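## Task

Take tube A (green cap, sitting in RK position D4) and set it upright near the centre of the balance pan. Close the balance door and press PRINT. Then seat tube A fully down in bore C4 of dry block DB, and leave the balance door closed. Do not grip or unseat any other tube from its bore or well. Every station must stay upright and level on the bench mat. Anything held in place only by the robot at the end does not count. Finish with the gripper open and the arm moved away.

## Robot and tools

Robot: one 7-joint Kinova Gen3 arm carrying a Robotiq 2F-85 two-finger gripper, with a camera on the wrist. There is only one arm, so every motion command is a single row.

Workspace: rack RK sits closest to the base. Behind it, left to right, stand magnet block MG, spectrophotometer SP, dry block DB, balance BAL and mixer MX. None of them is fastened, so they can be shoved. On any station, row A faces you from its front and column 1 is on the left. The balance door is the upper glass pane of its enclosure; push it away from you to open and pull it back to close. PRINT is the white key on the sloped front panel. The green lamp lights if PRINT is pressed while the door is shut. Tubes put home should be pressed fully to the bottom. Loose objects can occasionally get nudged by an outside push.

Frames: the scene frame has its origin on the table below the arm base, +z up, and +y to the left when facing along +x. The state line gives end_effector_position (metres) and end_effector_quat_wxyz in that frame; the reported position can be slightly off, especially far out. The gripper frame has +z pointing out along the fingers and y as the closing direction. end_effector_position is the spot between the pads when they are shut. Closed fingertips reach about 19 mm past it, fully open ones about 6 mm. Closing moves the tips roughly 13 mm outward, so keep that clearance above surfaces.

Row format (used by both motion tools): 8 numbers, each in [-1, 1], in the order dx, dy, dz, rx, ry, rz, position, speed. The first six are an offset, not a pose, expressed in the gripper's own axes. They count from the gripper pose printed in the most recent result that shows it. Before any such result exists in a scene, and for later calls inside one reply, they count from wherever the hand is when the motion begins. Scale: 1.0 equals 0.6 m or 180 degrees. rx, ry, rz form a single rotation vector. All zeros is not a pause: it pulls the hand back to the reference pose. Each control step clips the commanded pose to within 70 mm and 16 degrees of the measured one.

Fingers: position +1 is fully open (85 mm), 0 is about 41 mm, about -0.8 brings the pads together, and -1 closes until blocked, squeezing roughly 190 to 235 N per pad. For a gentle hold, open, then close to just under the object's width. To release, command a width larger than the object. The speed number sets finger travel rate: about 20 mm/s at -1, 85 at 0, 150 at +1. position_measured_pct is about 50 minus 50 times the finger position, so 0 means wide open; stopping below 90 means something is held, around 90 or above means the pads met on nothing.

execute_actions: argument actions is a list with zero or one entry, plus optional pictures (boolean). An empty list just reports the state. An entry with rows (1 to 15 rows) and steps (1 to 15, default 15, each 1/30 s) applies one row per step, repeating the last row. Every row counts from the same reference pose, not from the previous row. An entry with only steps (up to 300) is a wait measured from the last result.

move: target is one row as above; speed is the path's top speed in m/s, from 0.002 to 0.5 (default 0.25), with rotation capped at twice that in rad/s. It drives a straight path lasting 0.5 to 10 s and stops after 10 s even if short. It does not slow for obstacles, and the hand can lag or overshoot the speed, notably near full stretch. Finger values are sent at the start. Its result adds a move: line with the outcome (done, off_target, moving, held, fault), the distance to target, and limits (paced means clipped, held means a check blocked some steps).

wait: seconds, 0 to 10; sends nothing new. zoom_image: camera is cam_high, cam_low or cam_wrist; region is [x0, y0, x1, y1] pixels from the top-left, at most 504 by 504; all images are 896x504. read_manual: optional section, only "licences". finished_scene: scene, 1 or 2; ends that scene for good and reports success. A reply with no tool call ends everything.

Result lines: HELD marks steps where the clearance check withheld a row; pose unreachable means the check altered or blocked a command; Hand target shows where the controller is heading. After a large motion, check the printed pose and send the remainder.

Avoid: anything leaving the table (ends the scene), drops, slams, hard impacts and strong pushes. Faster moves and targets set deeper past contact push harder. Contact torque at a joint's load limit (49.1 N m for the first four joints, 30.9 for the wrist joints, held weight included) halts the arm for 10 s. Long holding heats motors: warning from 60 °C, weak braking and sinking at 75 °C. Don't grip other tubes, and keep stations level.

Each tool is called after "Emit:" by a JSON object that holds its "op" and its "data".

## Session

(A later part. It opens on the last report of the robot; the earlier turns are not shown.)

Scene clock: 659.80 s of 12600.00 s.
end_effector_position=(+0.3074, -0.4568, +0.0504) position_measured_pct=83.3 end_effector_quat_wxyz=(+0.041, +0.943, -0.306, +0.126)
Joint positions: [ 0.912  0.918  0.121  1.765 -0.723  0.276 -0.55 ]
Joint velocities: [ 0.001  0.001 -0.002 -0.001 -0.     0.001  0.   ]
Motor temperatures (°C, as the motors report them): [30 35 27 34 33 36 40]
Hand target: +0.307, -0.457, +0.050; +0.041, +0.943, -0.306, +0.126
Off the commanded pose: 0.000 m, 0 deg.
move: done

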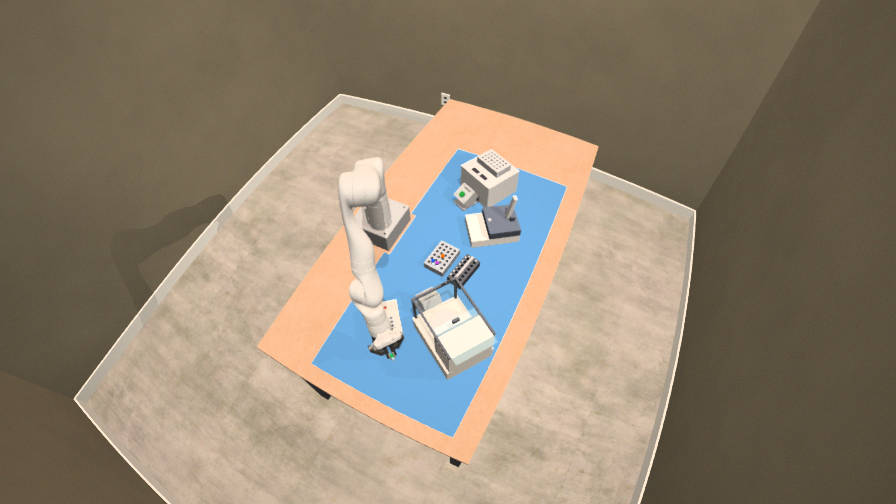

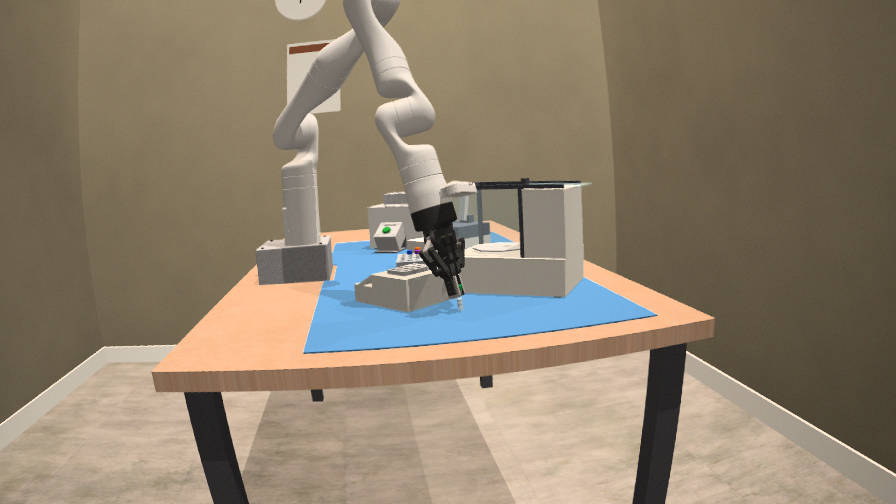

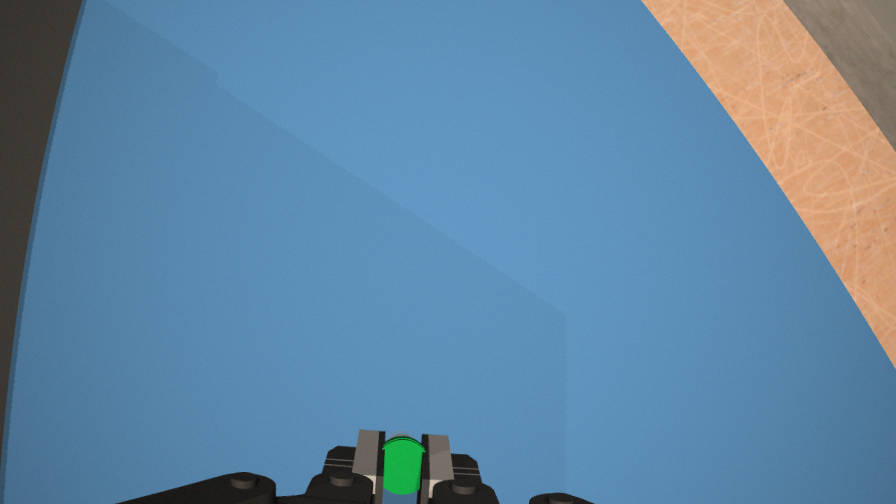

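Emit:
{"op": "move", "data": {"target": [-0.0009, 0, 0.0032, 0, 0, 0, -1, 0], "speed": 0.003}}

Emit:
{"op": "zoom_image", "data": {"camera": "cam_low", "region": [400, 230, 520, 320]}}

Scene clock: 664.17 s of 12600.00 s.
end_effector_position=(+0.3075, -0.4568, +0.0484) position_measured_pct=83.3 end_effector_quat_wxyz=(+0.041, +0.943, -0.306, +0.126)
Joint positions: [ 0.915  0.922  0.117  1.765 -0.724  0.272 -0.548]
Joint velocities: [ 0.001  0.001 -0.001 -0.001  0.001 -0.003  0.   ]
Motor temperatures (°C, as the motors report them): [30 35 27 34 33 36 40]
Hand target: +0.307, -0.457, +0.048; +0.041, +0.943, -0.306, +0.126
Off the commanded pose: 0.000 m, 0 deg.
move: done

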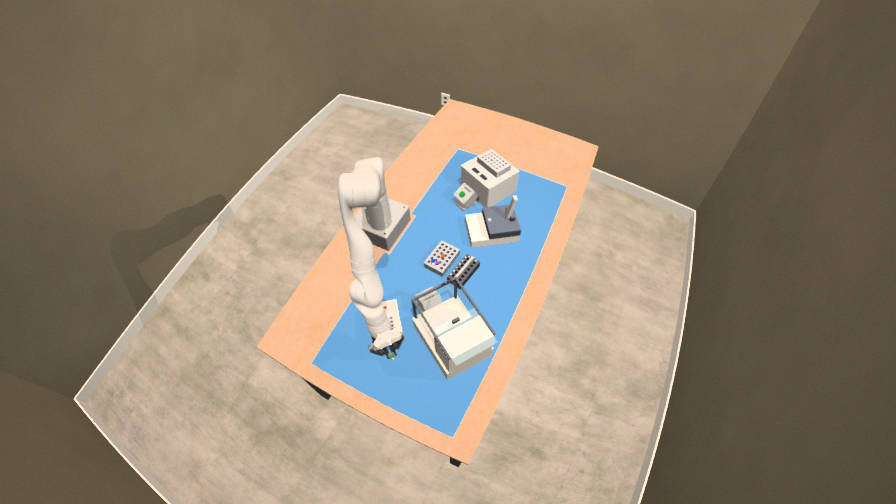

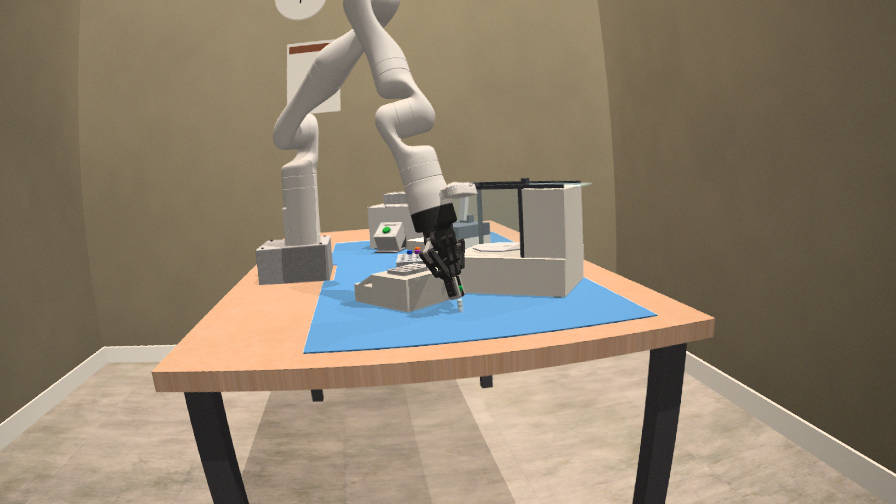

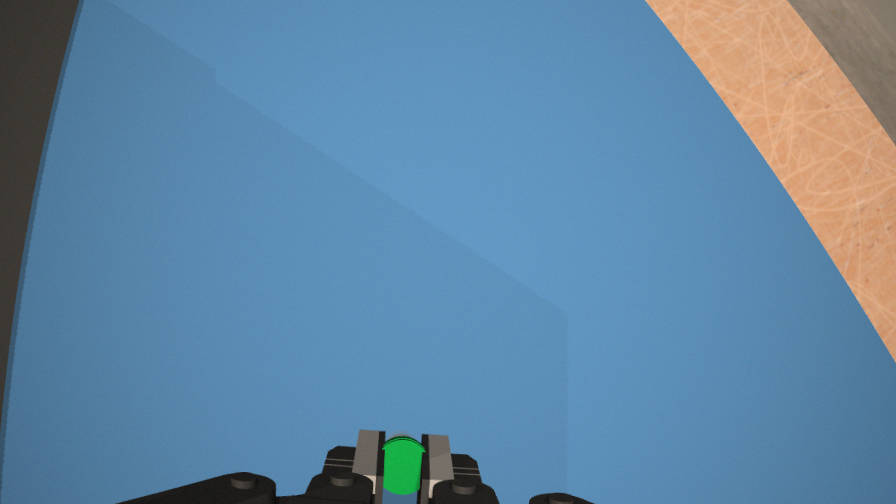

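Region (400, 230, 520, 320) of cam_low's 896x504 image, scaled by 4.200, with more detail than that image has; it fills the top 378 rows of this view, and the rest is white.

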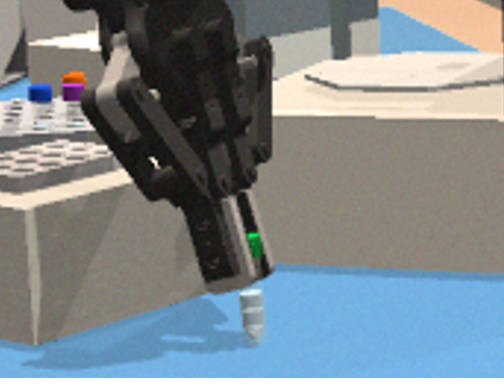

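Emit:
{"op": "move", "data": {"target": [-0.0004, 0, 0.0016, 0, 0, 0, -0.35, -0.7], "speed": 0.003}}

Emit:
{"op": "zoom_image", "data": {"camera": "cam_low", "region": [400, 230, 520, 320]}}

Scene clock: 673.43 s of 12600.00 s.
end_effector_position=(+0.3075, -0.4568, +0.0475) position_measured_pct=67.5 end_effector_quat_wxyz=(+0.041, +0.943, -0.306, +0.126)
Joint positions: [ 0.916  0.924  0.116  1.765 -0.725  0.27  -0.547]
Joint velocities: [ 0.     0.001  0.001 -0.001  0.001 -0.     0.001]
Motor temperatures (°C, as the motors report them): [30 35 27 34 33 36 40]
Hand target: +0.307, -0.457, +0.047; +0.041, +0.943, -0.306, +0.126
Off the commanded pose: 0.000 m, 0 deg.
move: done

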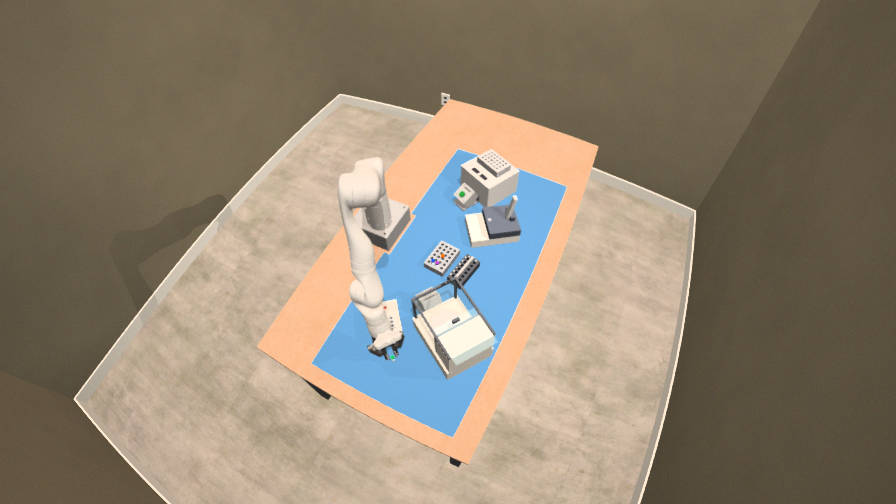

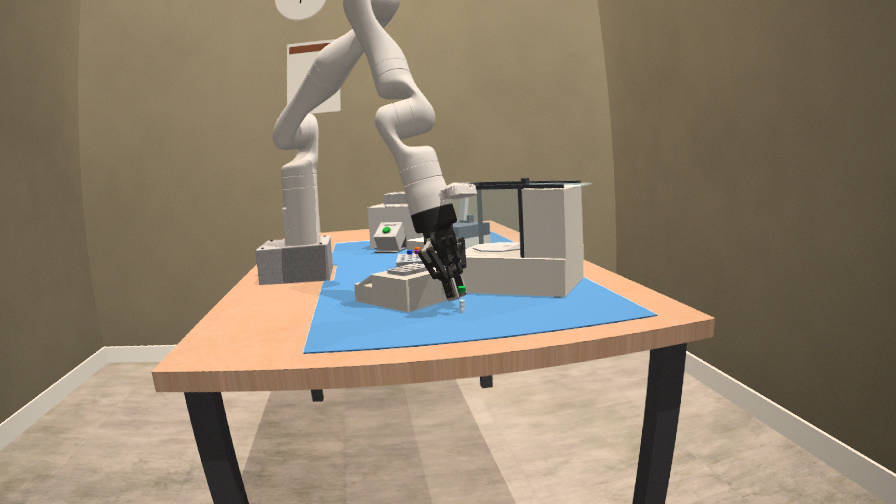

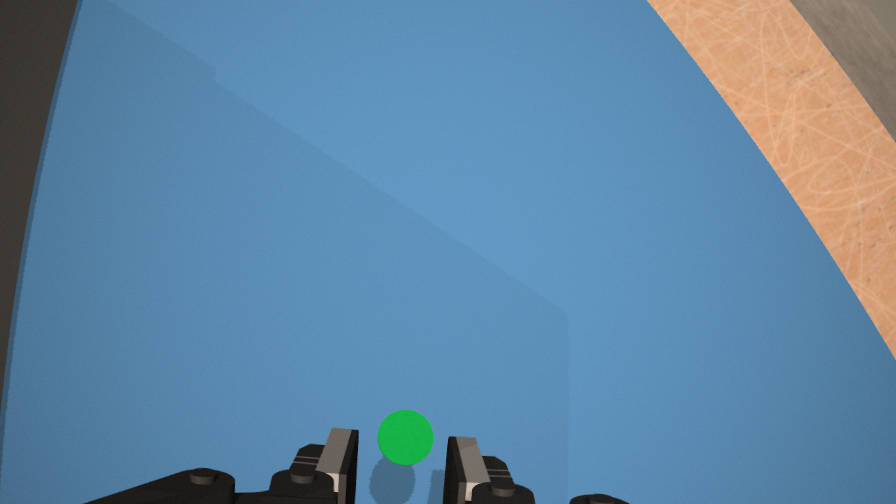

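Region (400, 230, 520, 320) of cam_low's 896x504 image, scaled by 4.200, with more detail than that image has; it fills the top 378 rows of this view, and the rest is white.

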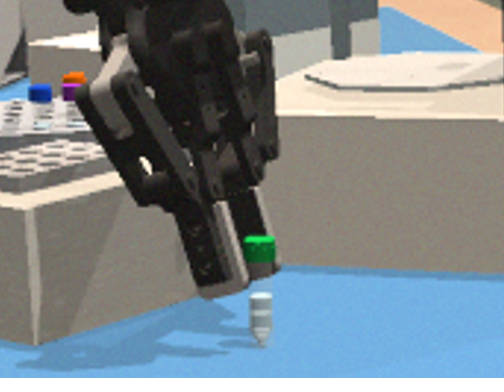

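Emit:
{"op": "move", "data": {"target": [0, 0, -0.07, 0, 0, 0, -0.35, 0], "speed": 0.03}}

Emit:
{"op": "move", "data": {"target": [0.02, 0, 0, 0, -0.085, 0, -0.2, 0], "speed": 0.05}}

Scene clock: 679.13 s of 12600.00 s.
end_effector_position=(+0.2984, -0.4501, +0.0877) position_measured_pct=67.5 end_effector_quat_wxyz=(+0.041, +0.943, -0.306, +0.126)
Joint positions: [ 0.887  0.83   0.171  1.805 -0.7    0.337 -0.573]
Joint velocities: [-0.002 -0.004  0.002 -0.001 -0.     0.004 -0.002]
Motor temperatures (°C, as the motors report them): [30 36 27 34 33 36 40]
Hand target: +0.299, -0.450, +0.088; +0.041, +0.943, -0.306, +0.126
Off the commanded pose: 0.000 m, 0 deg.
move: done

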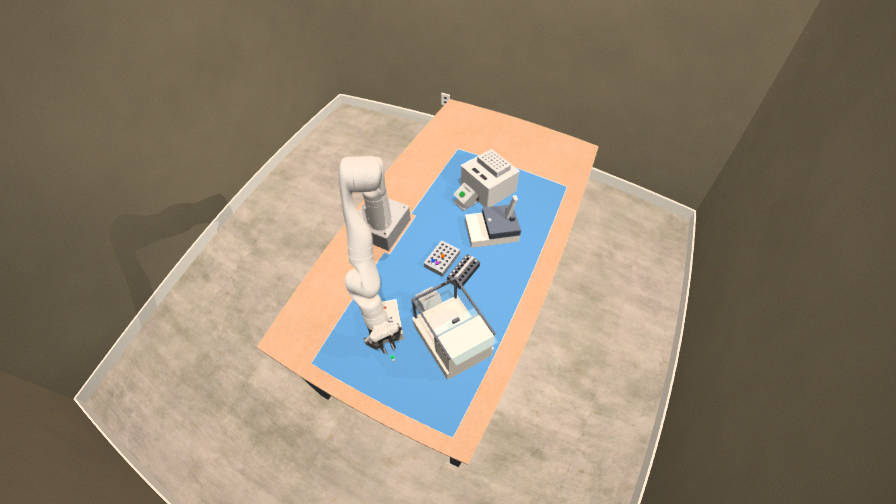

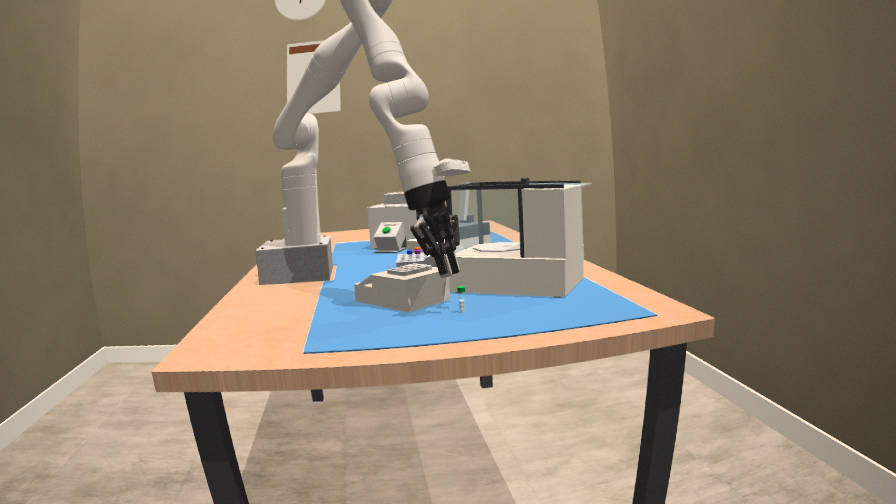

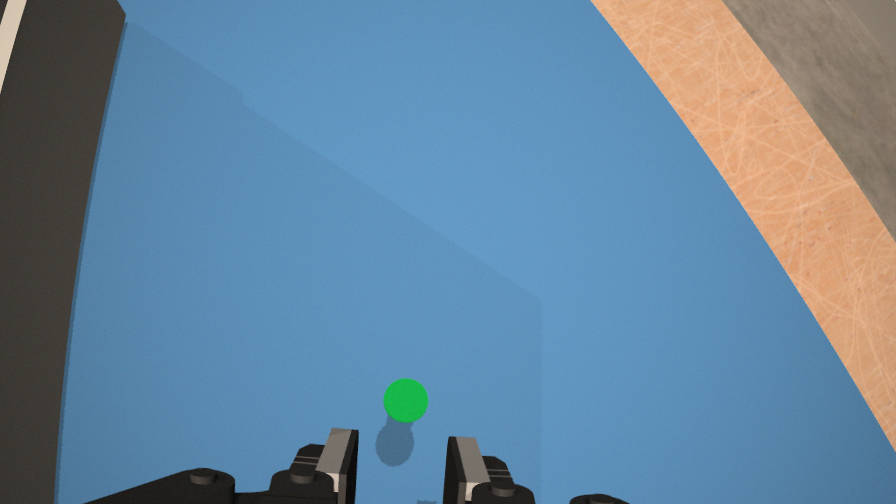

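Scene clock: 682.03 s of 12600.00 s.
end_effector_position=(+0.3077, -0.4571, +0.0913) position_measured_pct=59.9 end_effector_quat_wxyz=(+0.001, +0.951, -0.309, +0.000)
Joint positions: [ 0.685  0.969  0.459  1.476 -0.518  0.82  -0.877]
Joint velocities: [-0.003  0.008  0.003 -0.017  0.006  0.017 -0.008]
Motor temperatures (°C, as the motors report them): [30 36 27 34 33 36 40]
Hand target: +0.308, -0.457, +0.091; +0.001, +0.951, -0.309, -0.000
Off the commanded pose: 0.000 m, 0 deg.
move: done

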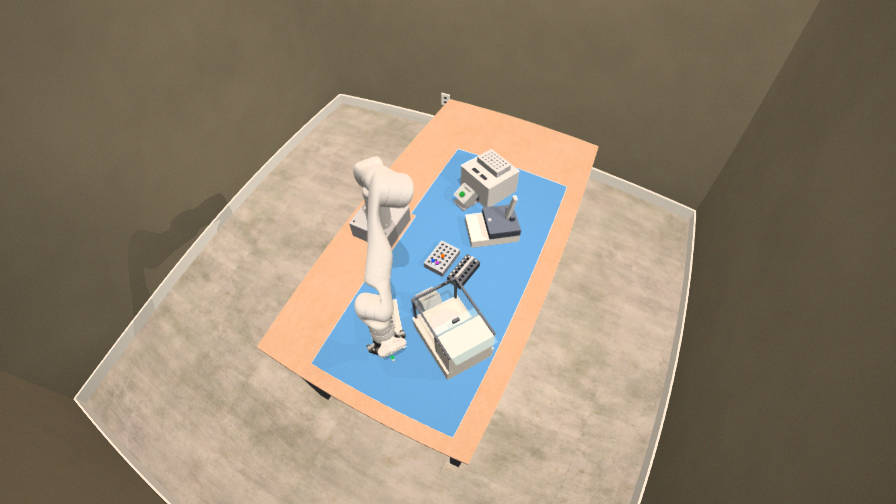

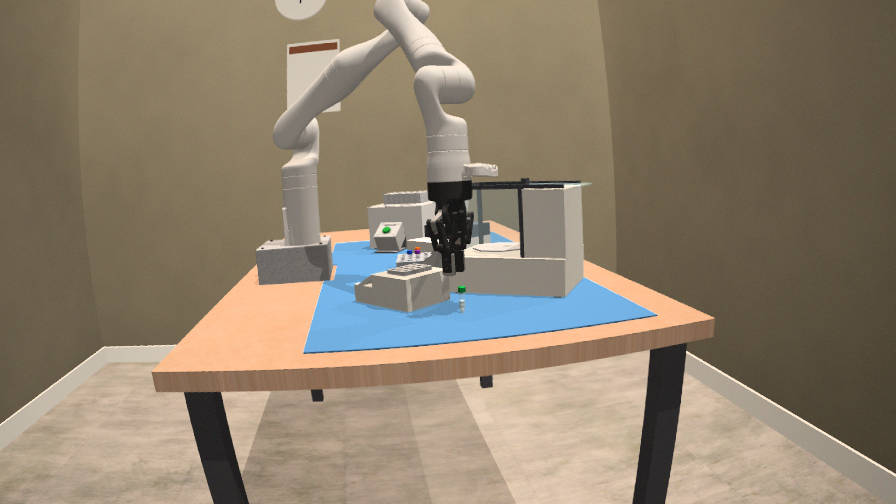

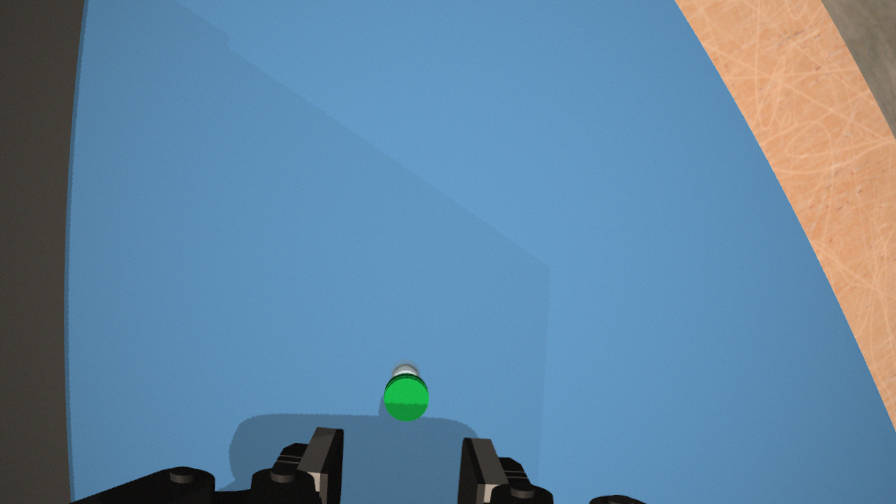

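Emit:
{"op": "move", "data": {"target": [0.015, 0, 0.03, 0, 0, 0, -0.2, 0], "speed": 0.02}}

Emit:
{"op": "zoom_image", "data": {"camera": "cam_low", "region": [400, 230, 520, 320]}}

Scene clock: 696.70 s of 12600.00 s.
end_effector_position=(+0.3151, -0.4624, +0.0735) position_measured_pct=59.9 end_effector_quat_wxyz=(+0.001, +0.951, -0.309, +0.000)
Joint positions: [ 0.691  1.013  0.449  1.442 -0.529  0.809 -0.882]
Joint velocities: [ 0.001  0.004  0.002 -0.004 -0.    -0.    -0.001]
Motor temperatures (°C, as the motors report them): [30 36 27 34 33 36 40]
Hand target: +0.315, -0.462, +0.073; +0.001, +0.951, -0.309, +0.000
Off the commanded pose: 0.000 m, 0 deg.
move: done

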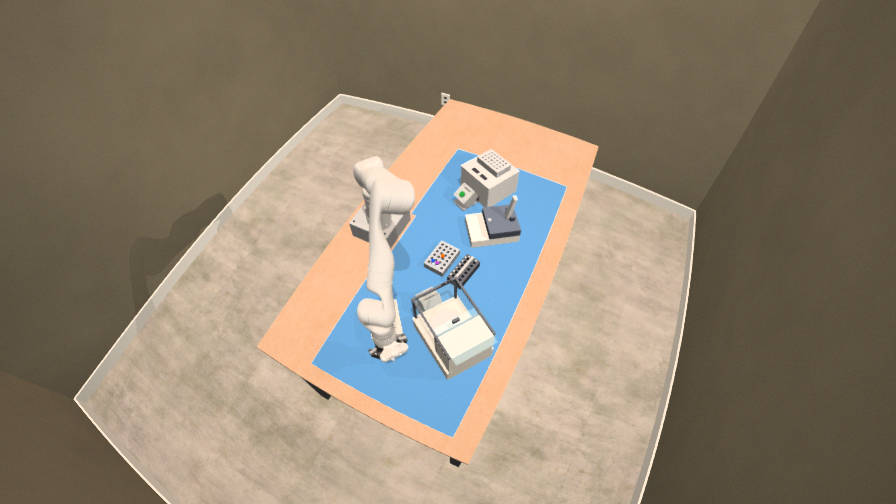

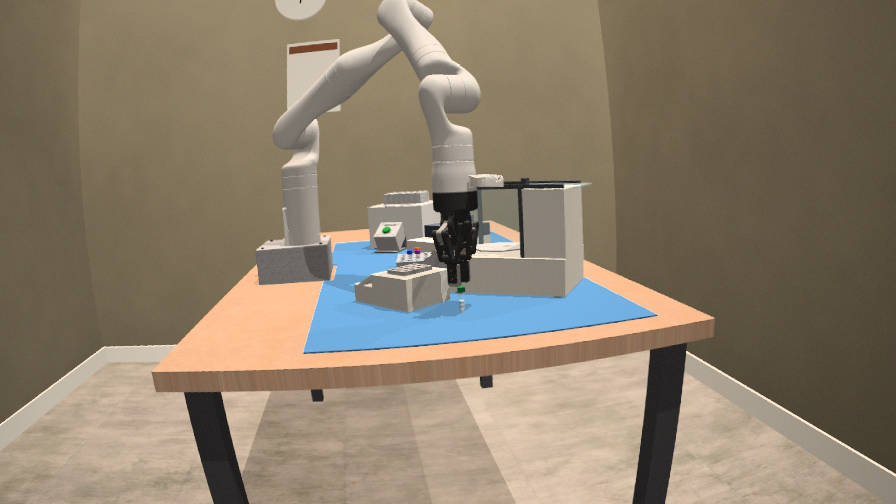

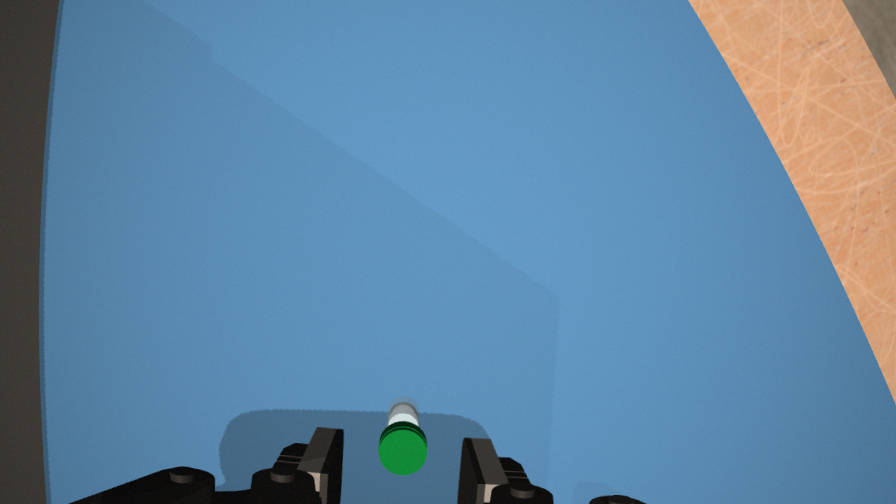

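Region (400, 230, 520, 320) of cam_low's 896x504 image, scaled by 4.200, with more detail than that image has; it fills the top 378 rows of this view, and the rest is white.

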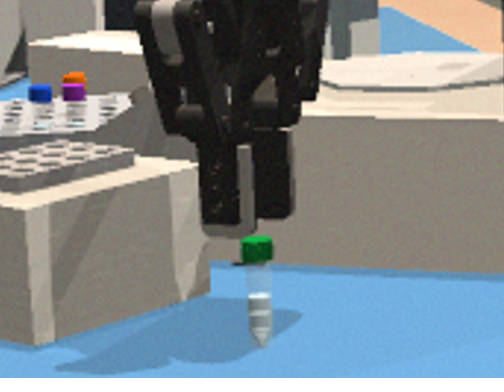

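Emit:
{"op": "move", "data": {"target": [0, 0, 0.041, 0, 0, 0, -0.2, 0], "speed": 0.015}}

Emit:
{"op": "zoom_image", "data": {"camera": "cam_low", "region": [400, 230, 520, 320]}}

Scene clock: 709.40 s of 12600.00 s.
end_effector_position=(+0.3151, -0.4625, +0.0491) position_measured_pct=59.9 end_effector_quat_wxyz=(+0.001, +0.951, -0.309, +0.000)
Joint positions: [ 0.7    1.054  0.43   1.441 -0.545  0.766 -0.872]
Joint velocities: [ 0.001  0.003 -0.002 -0.    -0.    -0.001  0.   ]
Motor temperatures (°C, as the motors report them): [30 36 27 34 33 36 40]
Hand target: +0.315, -0.463, +0.049; +0.001, +0.951, -0.309, +0.000
Off the commanded pose: 0.000 m, 0 deg.
move: done

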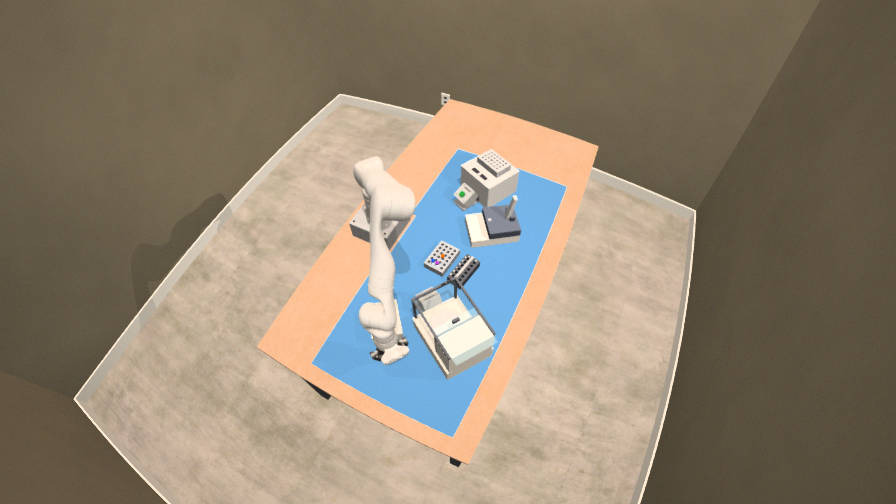

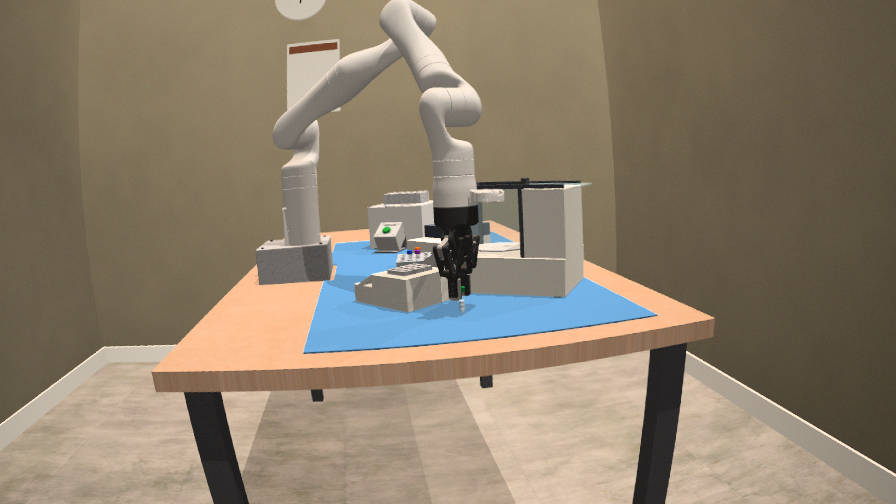

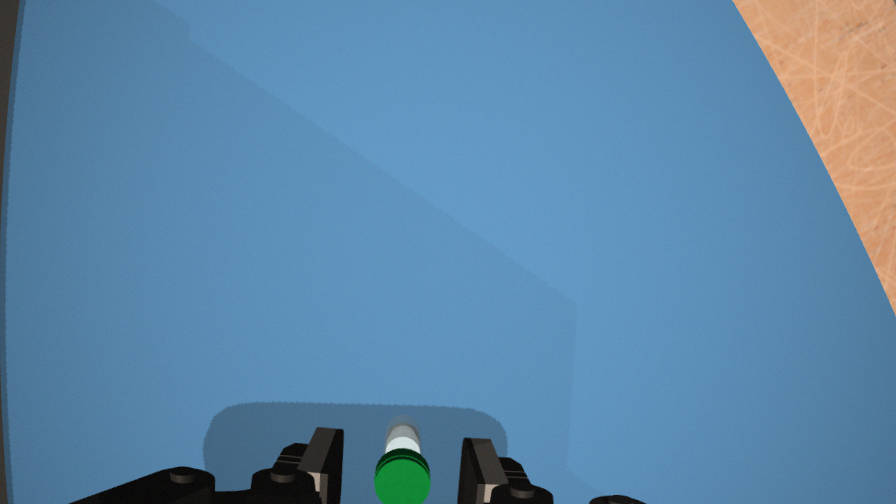

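Region (400, 230, 520, 320) of cam_low's 896x504 image, scaled by 4.200, with more detail than that image has; it fills the top 378 rows of this view, and the rest is white.

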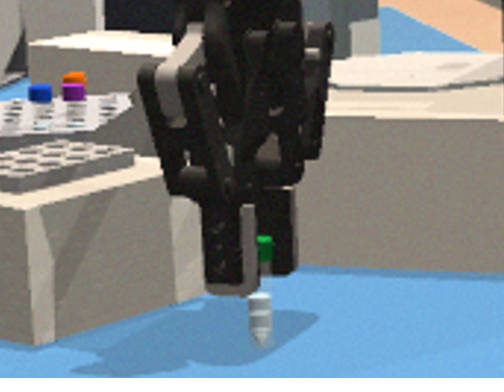

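Emit:
{"op": "move", "data": {"target": [0, 0, 0, 0, 0, 0, -1, -0.6], "speed": 0.01}}

Emit:
{"op": "move", "data": {"target": [0, 0, -0.17, 0, 0, 0, -1, 0], "speed": 0.05}}

Emit:
{"op": "zoom_image", "data": {"camera": "cam_low", "region": [390, 170, 530, 275]}}

Scene clock: 714.60 s of 12600.00 s.
end_effector_position=(+0.3151, -0.4626, +0.0493) position_measured_pct=83.3 end_effector_quat_wxyz=(+0.001, +0.951, -0.309, +0.000)
Joint positions: [ 0.7    1.054  0.43   1.441 -0.545  0.767 -0.871]
Joint velocities: [ 0.    -0.    -0.001 -0.001 -0.     0.001 -0.   ]
Motor temperatures (°C, as the motors report them): [30 36 27 34 33 36 40]
Hand target: +0.315, -0.463, +0.049; +0.001, +0.951, -0.309, +0.000
Off the commanded pose: 0.000 m, 0 deg.
move: done

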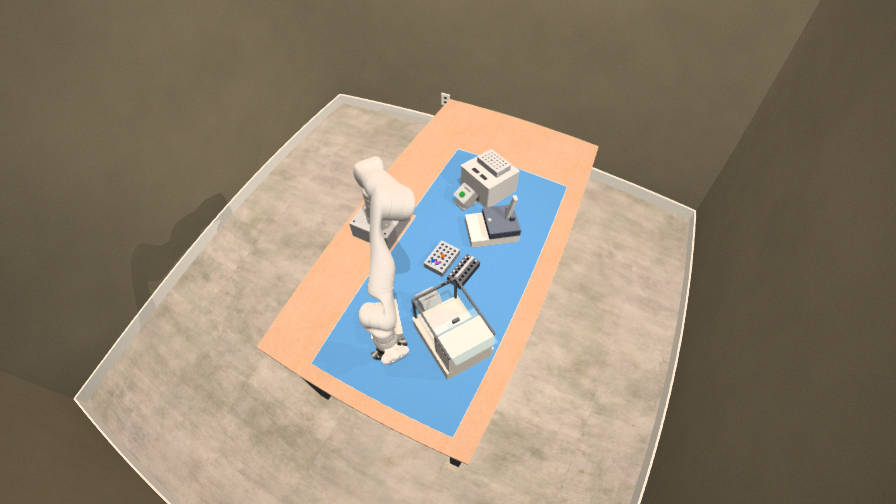

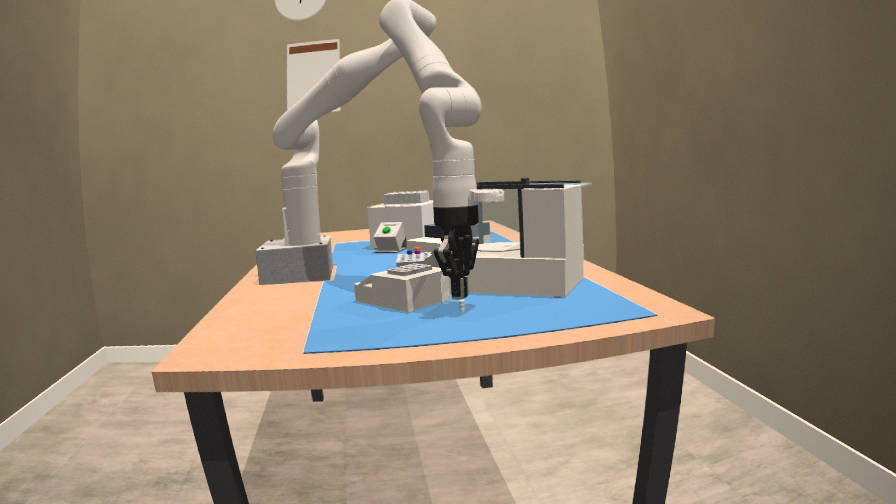

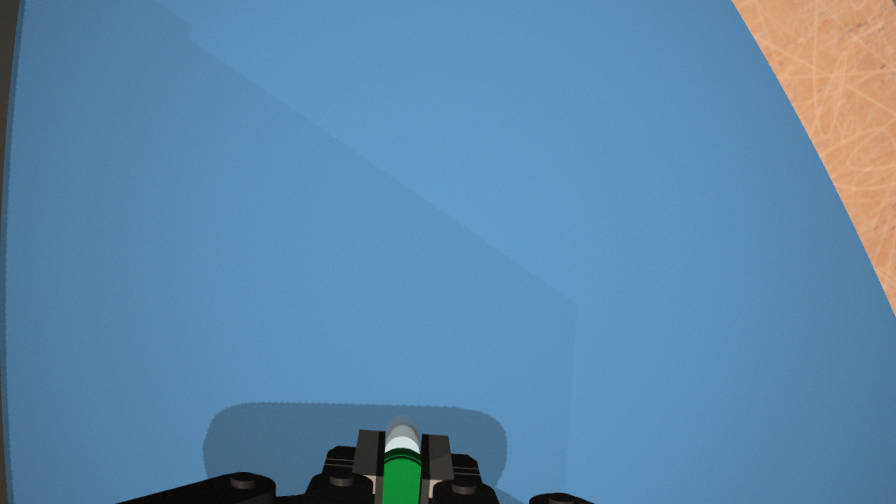

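Scene clock: 716.97 s of 12600.00 s.
end_effector_position=(+0.3150, -0.4621, +0.1510) position_measured_pct=83.3 end_effector_quat_wxyz=(+0.001, +0.951, -0.309, +0.000)
Joint positions: [ 0.663  0.892  0.505  1.415 -0.474  0.957 -0.922]
Joint velocities: [-0.001 -0.003  0.003  0.001  0.001  0.002 -0.   ]
Motor temperatures (°C, as the motors report them): [30 36 27 34 33 36 40]
Hand target: +0.315, -0.462, +0.151; +0.001, +0.951, -0.309, +0.000
Off the commanded pose: 0.000 m, 0 deg.
move: done

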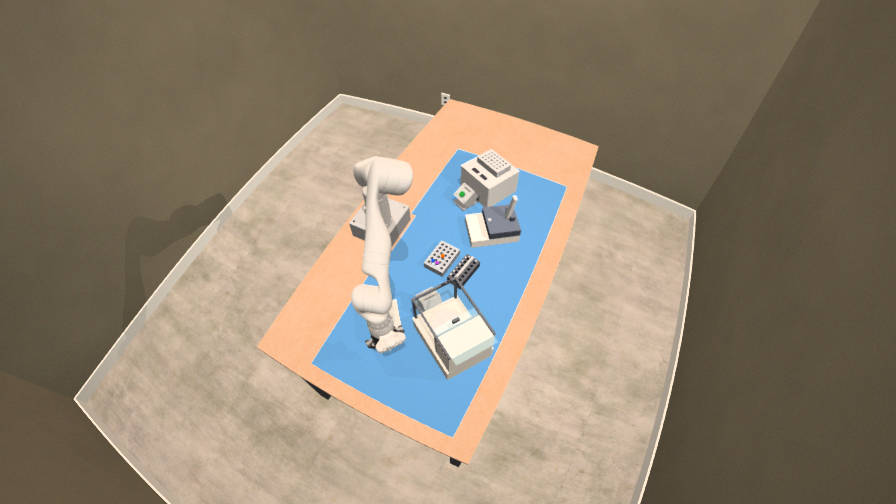

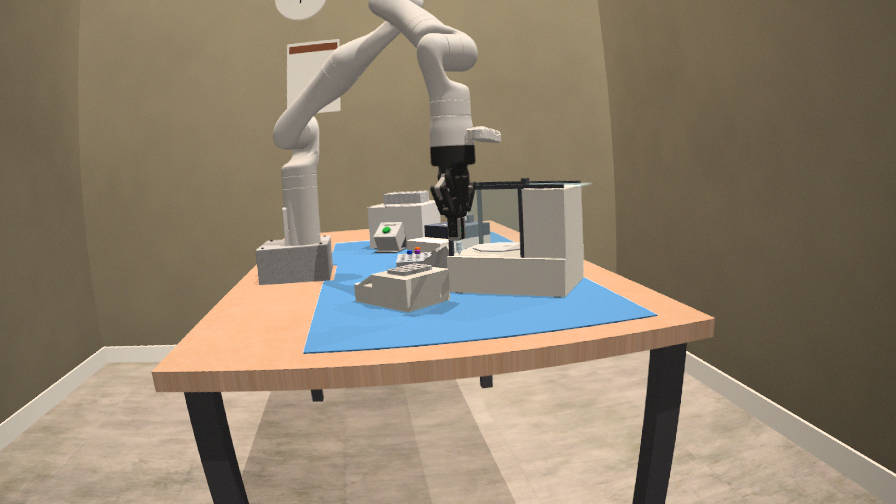

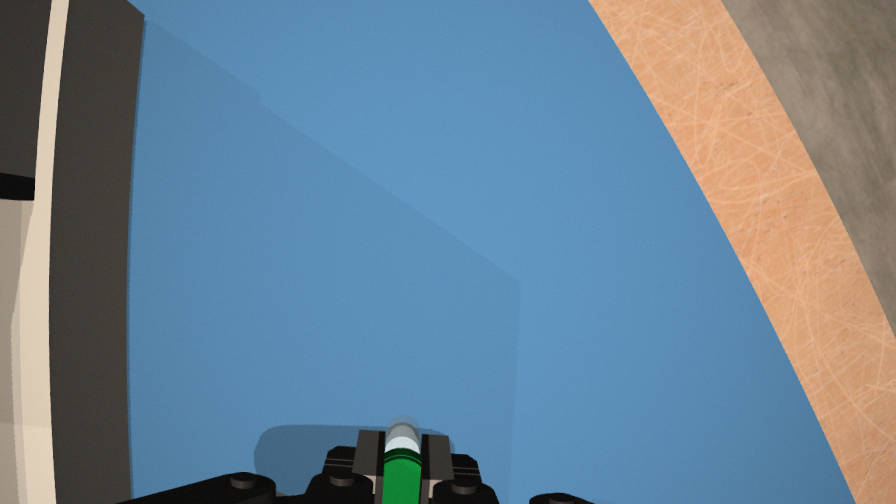

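Region (390, 170, 530, 275) of cam_low's 896x504 image, scaled by 3.600, with more detail than that image has; it fills the top 378 rows of this view, and the rest is white.

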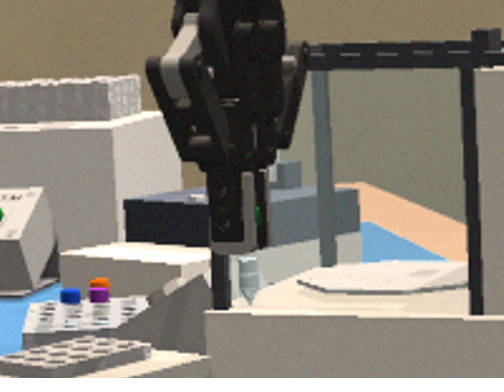

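Emit:
{"op": "move", "data": {"target": [-0.188, -0.001, 0.0, 0, 0, 0, -1, 0], "speed": 0.06}}

Scene clock: 727.53 s of 12600.00 s.
end_effector_position=(+0.2240, -0.3955, +0.1505) position_measured_pct=83.3 end_effector_quat_wxyz=(+0.001, +0.951, -0.309, +0.000)
Joint positions: [ 0.684  0.714  0.492  1.819 -0.478  0.73  -0.769]
Joint velocities: [ 0.001 -0.005 -0.     0.005 -0.002 -0.005  0.004]
Motor temperatures (°C, as the motors report them): [30 36 27 34 33 36 40]
Hand target: +0.224, -0.396, +0.151; +0.001, +0.951, -0.309, +0.000
Off the commanded pose: 0.000 m, 0 deg.
move: done

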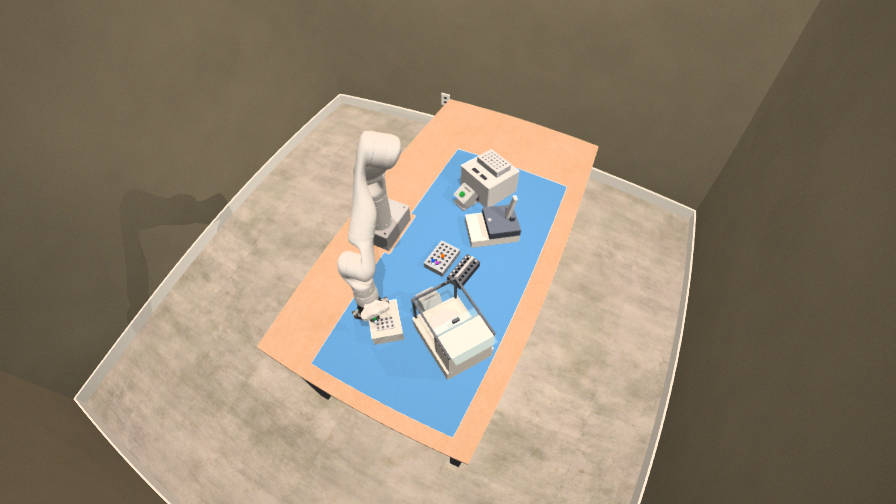

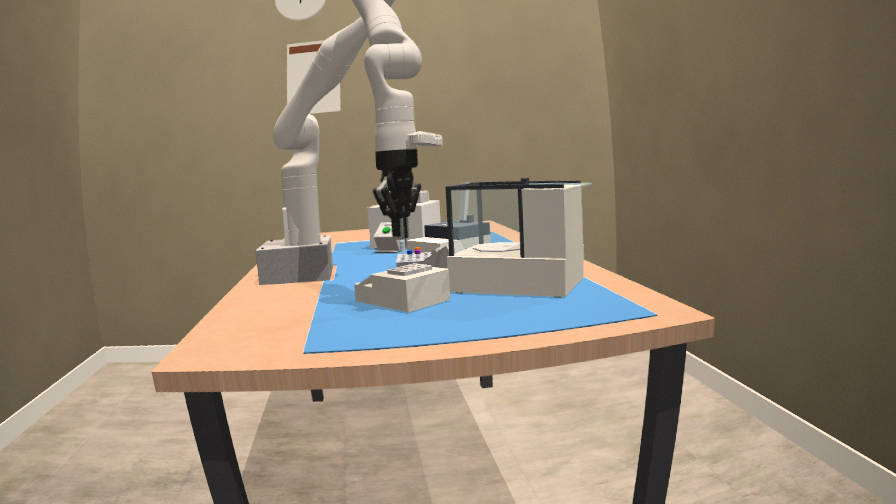

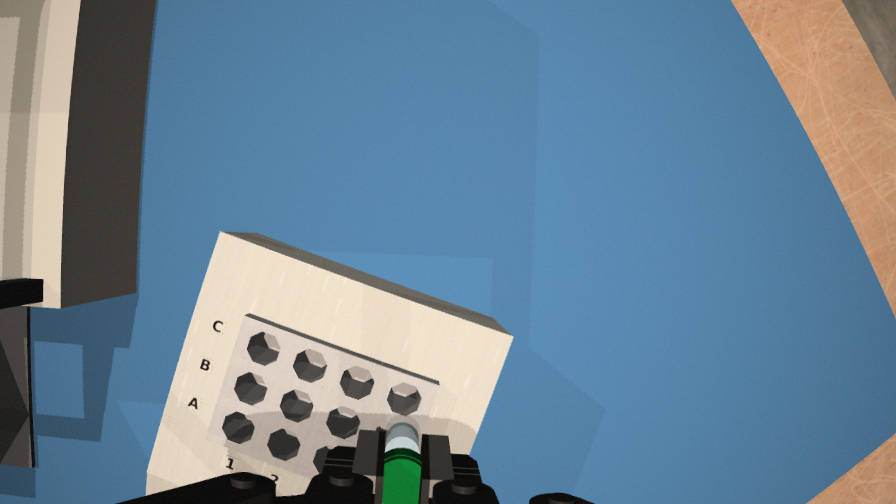

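Emit:
{"op": "move", "data": {"target": [-0.001, 0, 0.025, 0, 0, 0, -1, 0], "speed": 0.01}}

Emit:
{"op": "zoom_image", "data": {"camera": "cam_wrist", "region": [200, 300, 520, 504]}}

Scene clock: 739.17 s of 12600.00 s.
end_effector_position=(+0.2235, -0.3953, +0.1356) position_measured_pct=83.3 end_effector_quat_wxyz=(+0.001, +0.951, -0.309, +0.000)
Joint positions: [ 0.697  0.74   0.472  1.83  -0.496  0.692 -0.753]
Joint velocities: [ 0.001  0.002 -0.001  0.001 -0.002 -0.002  0.001]
Motor temperatures (°C, as the motors report them): [30 36 27 34 33 36 40]
Hand target: +0.223, -0.395, +0.136; +0.001, +0.951, -0.309, +0.000
Off the commanded pose: 0.000 m, 0 deg.
move: done

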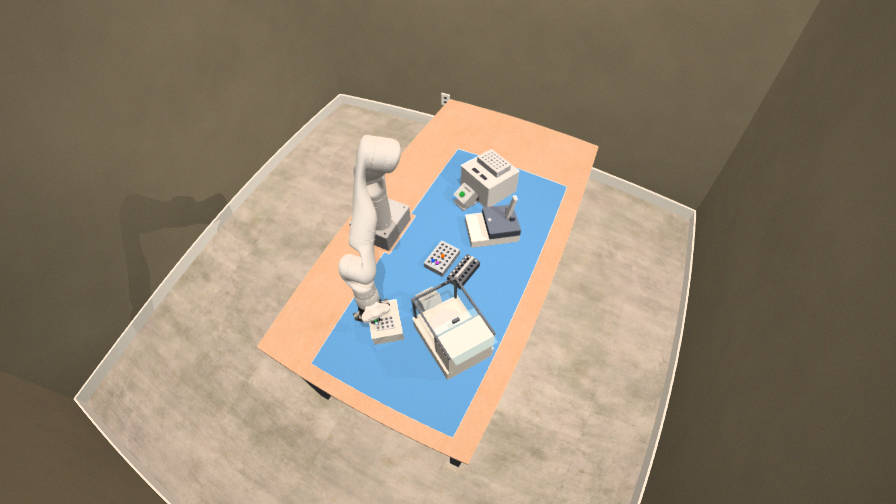

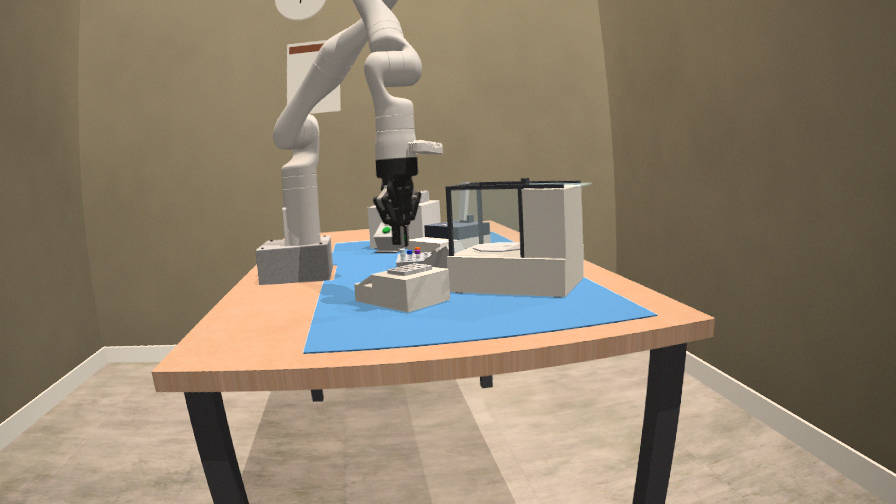

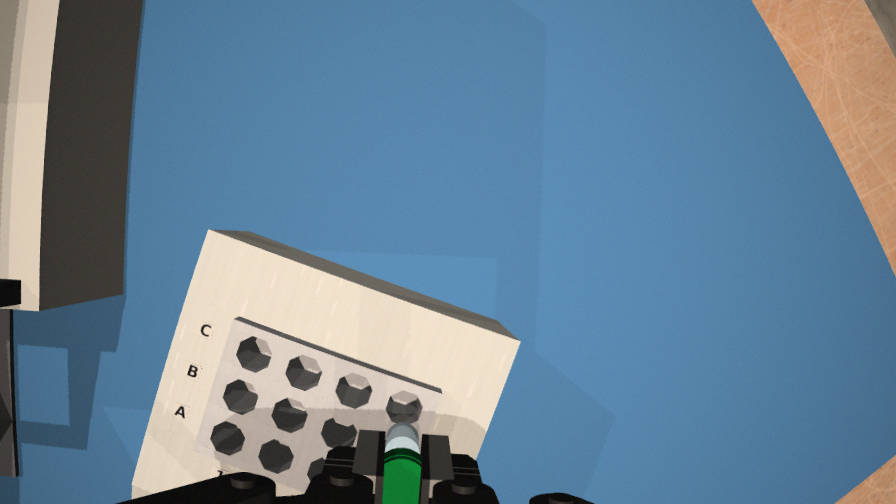

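Region (200, 300, 520, 504) of cam_wrist's 896x504 image, scaled by 1.575; it fills the top 321 rows of this view, and the rest is white.

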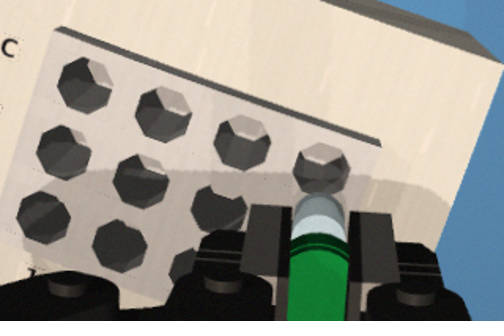

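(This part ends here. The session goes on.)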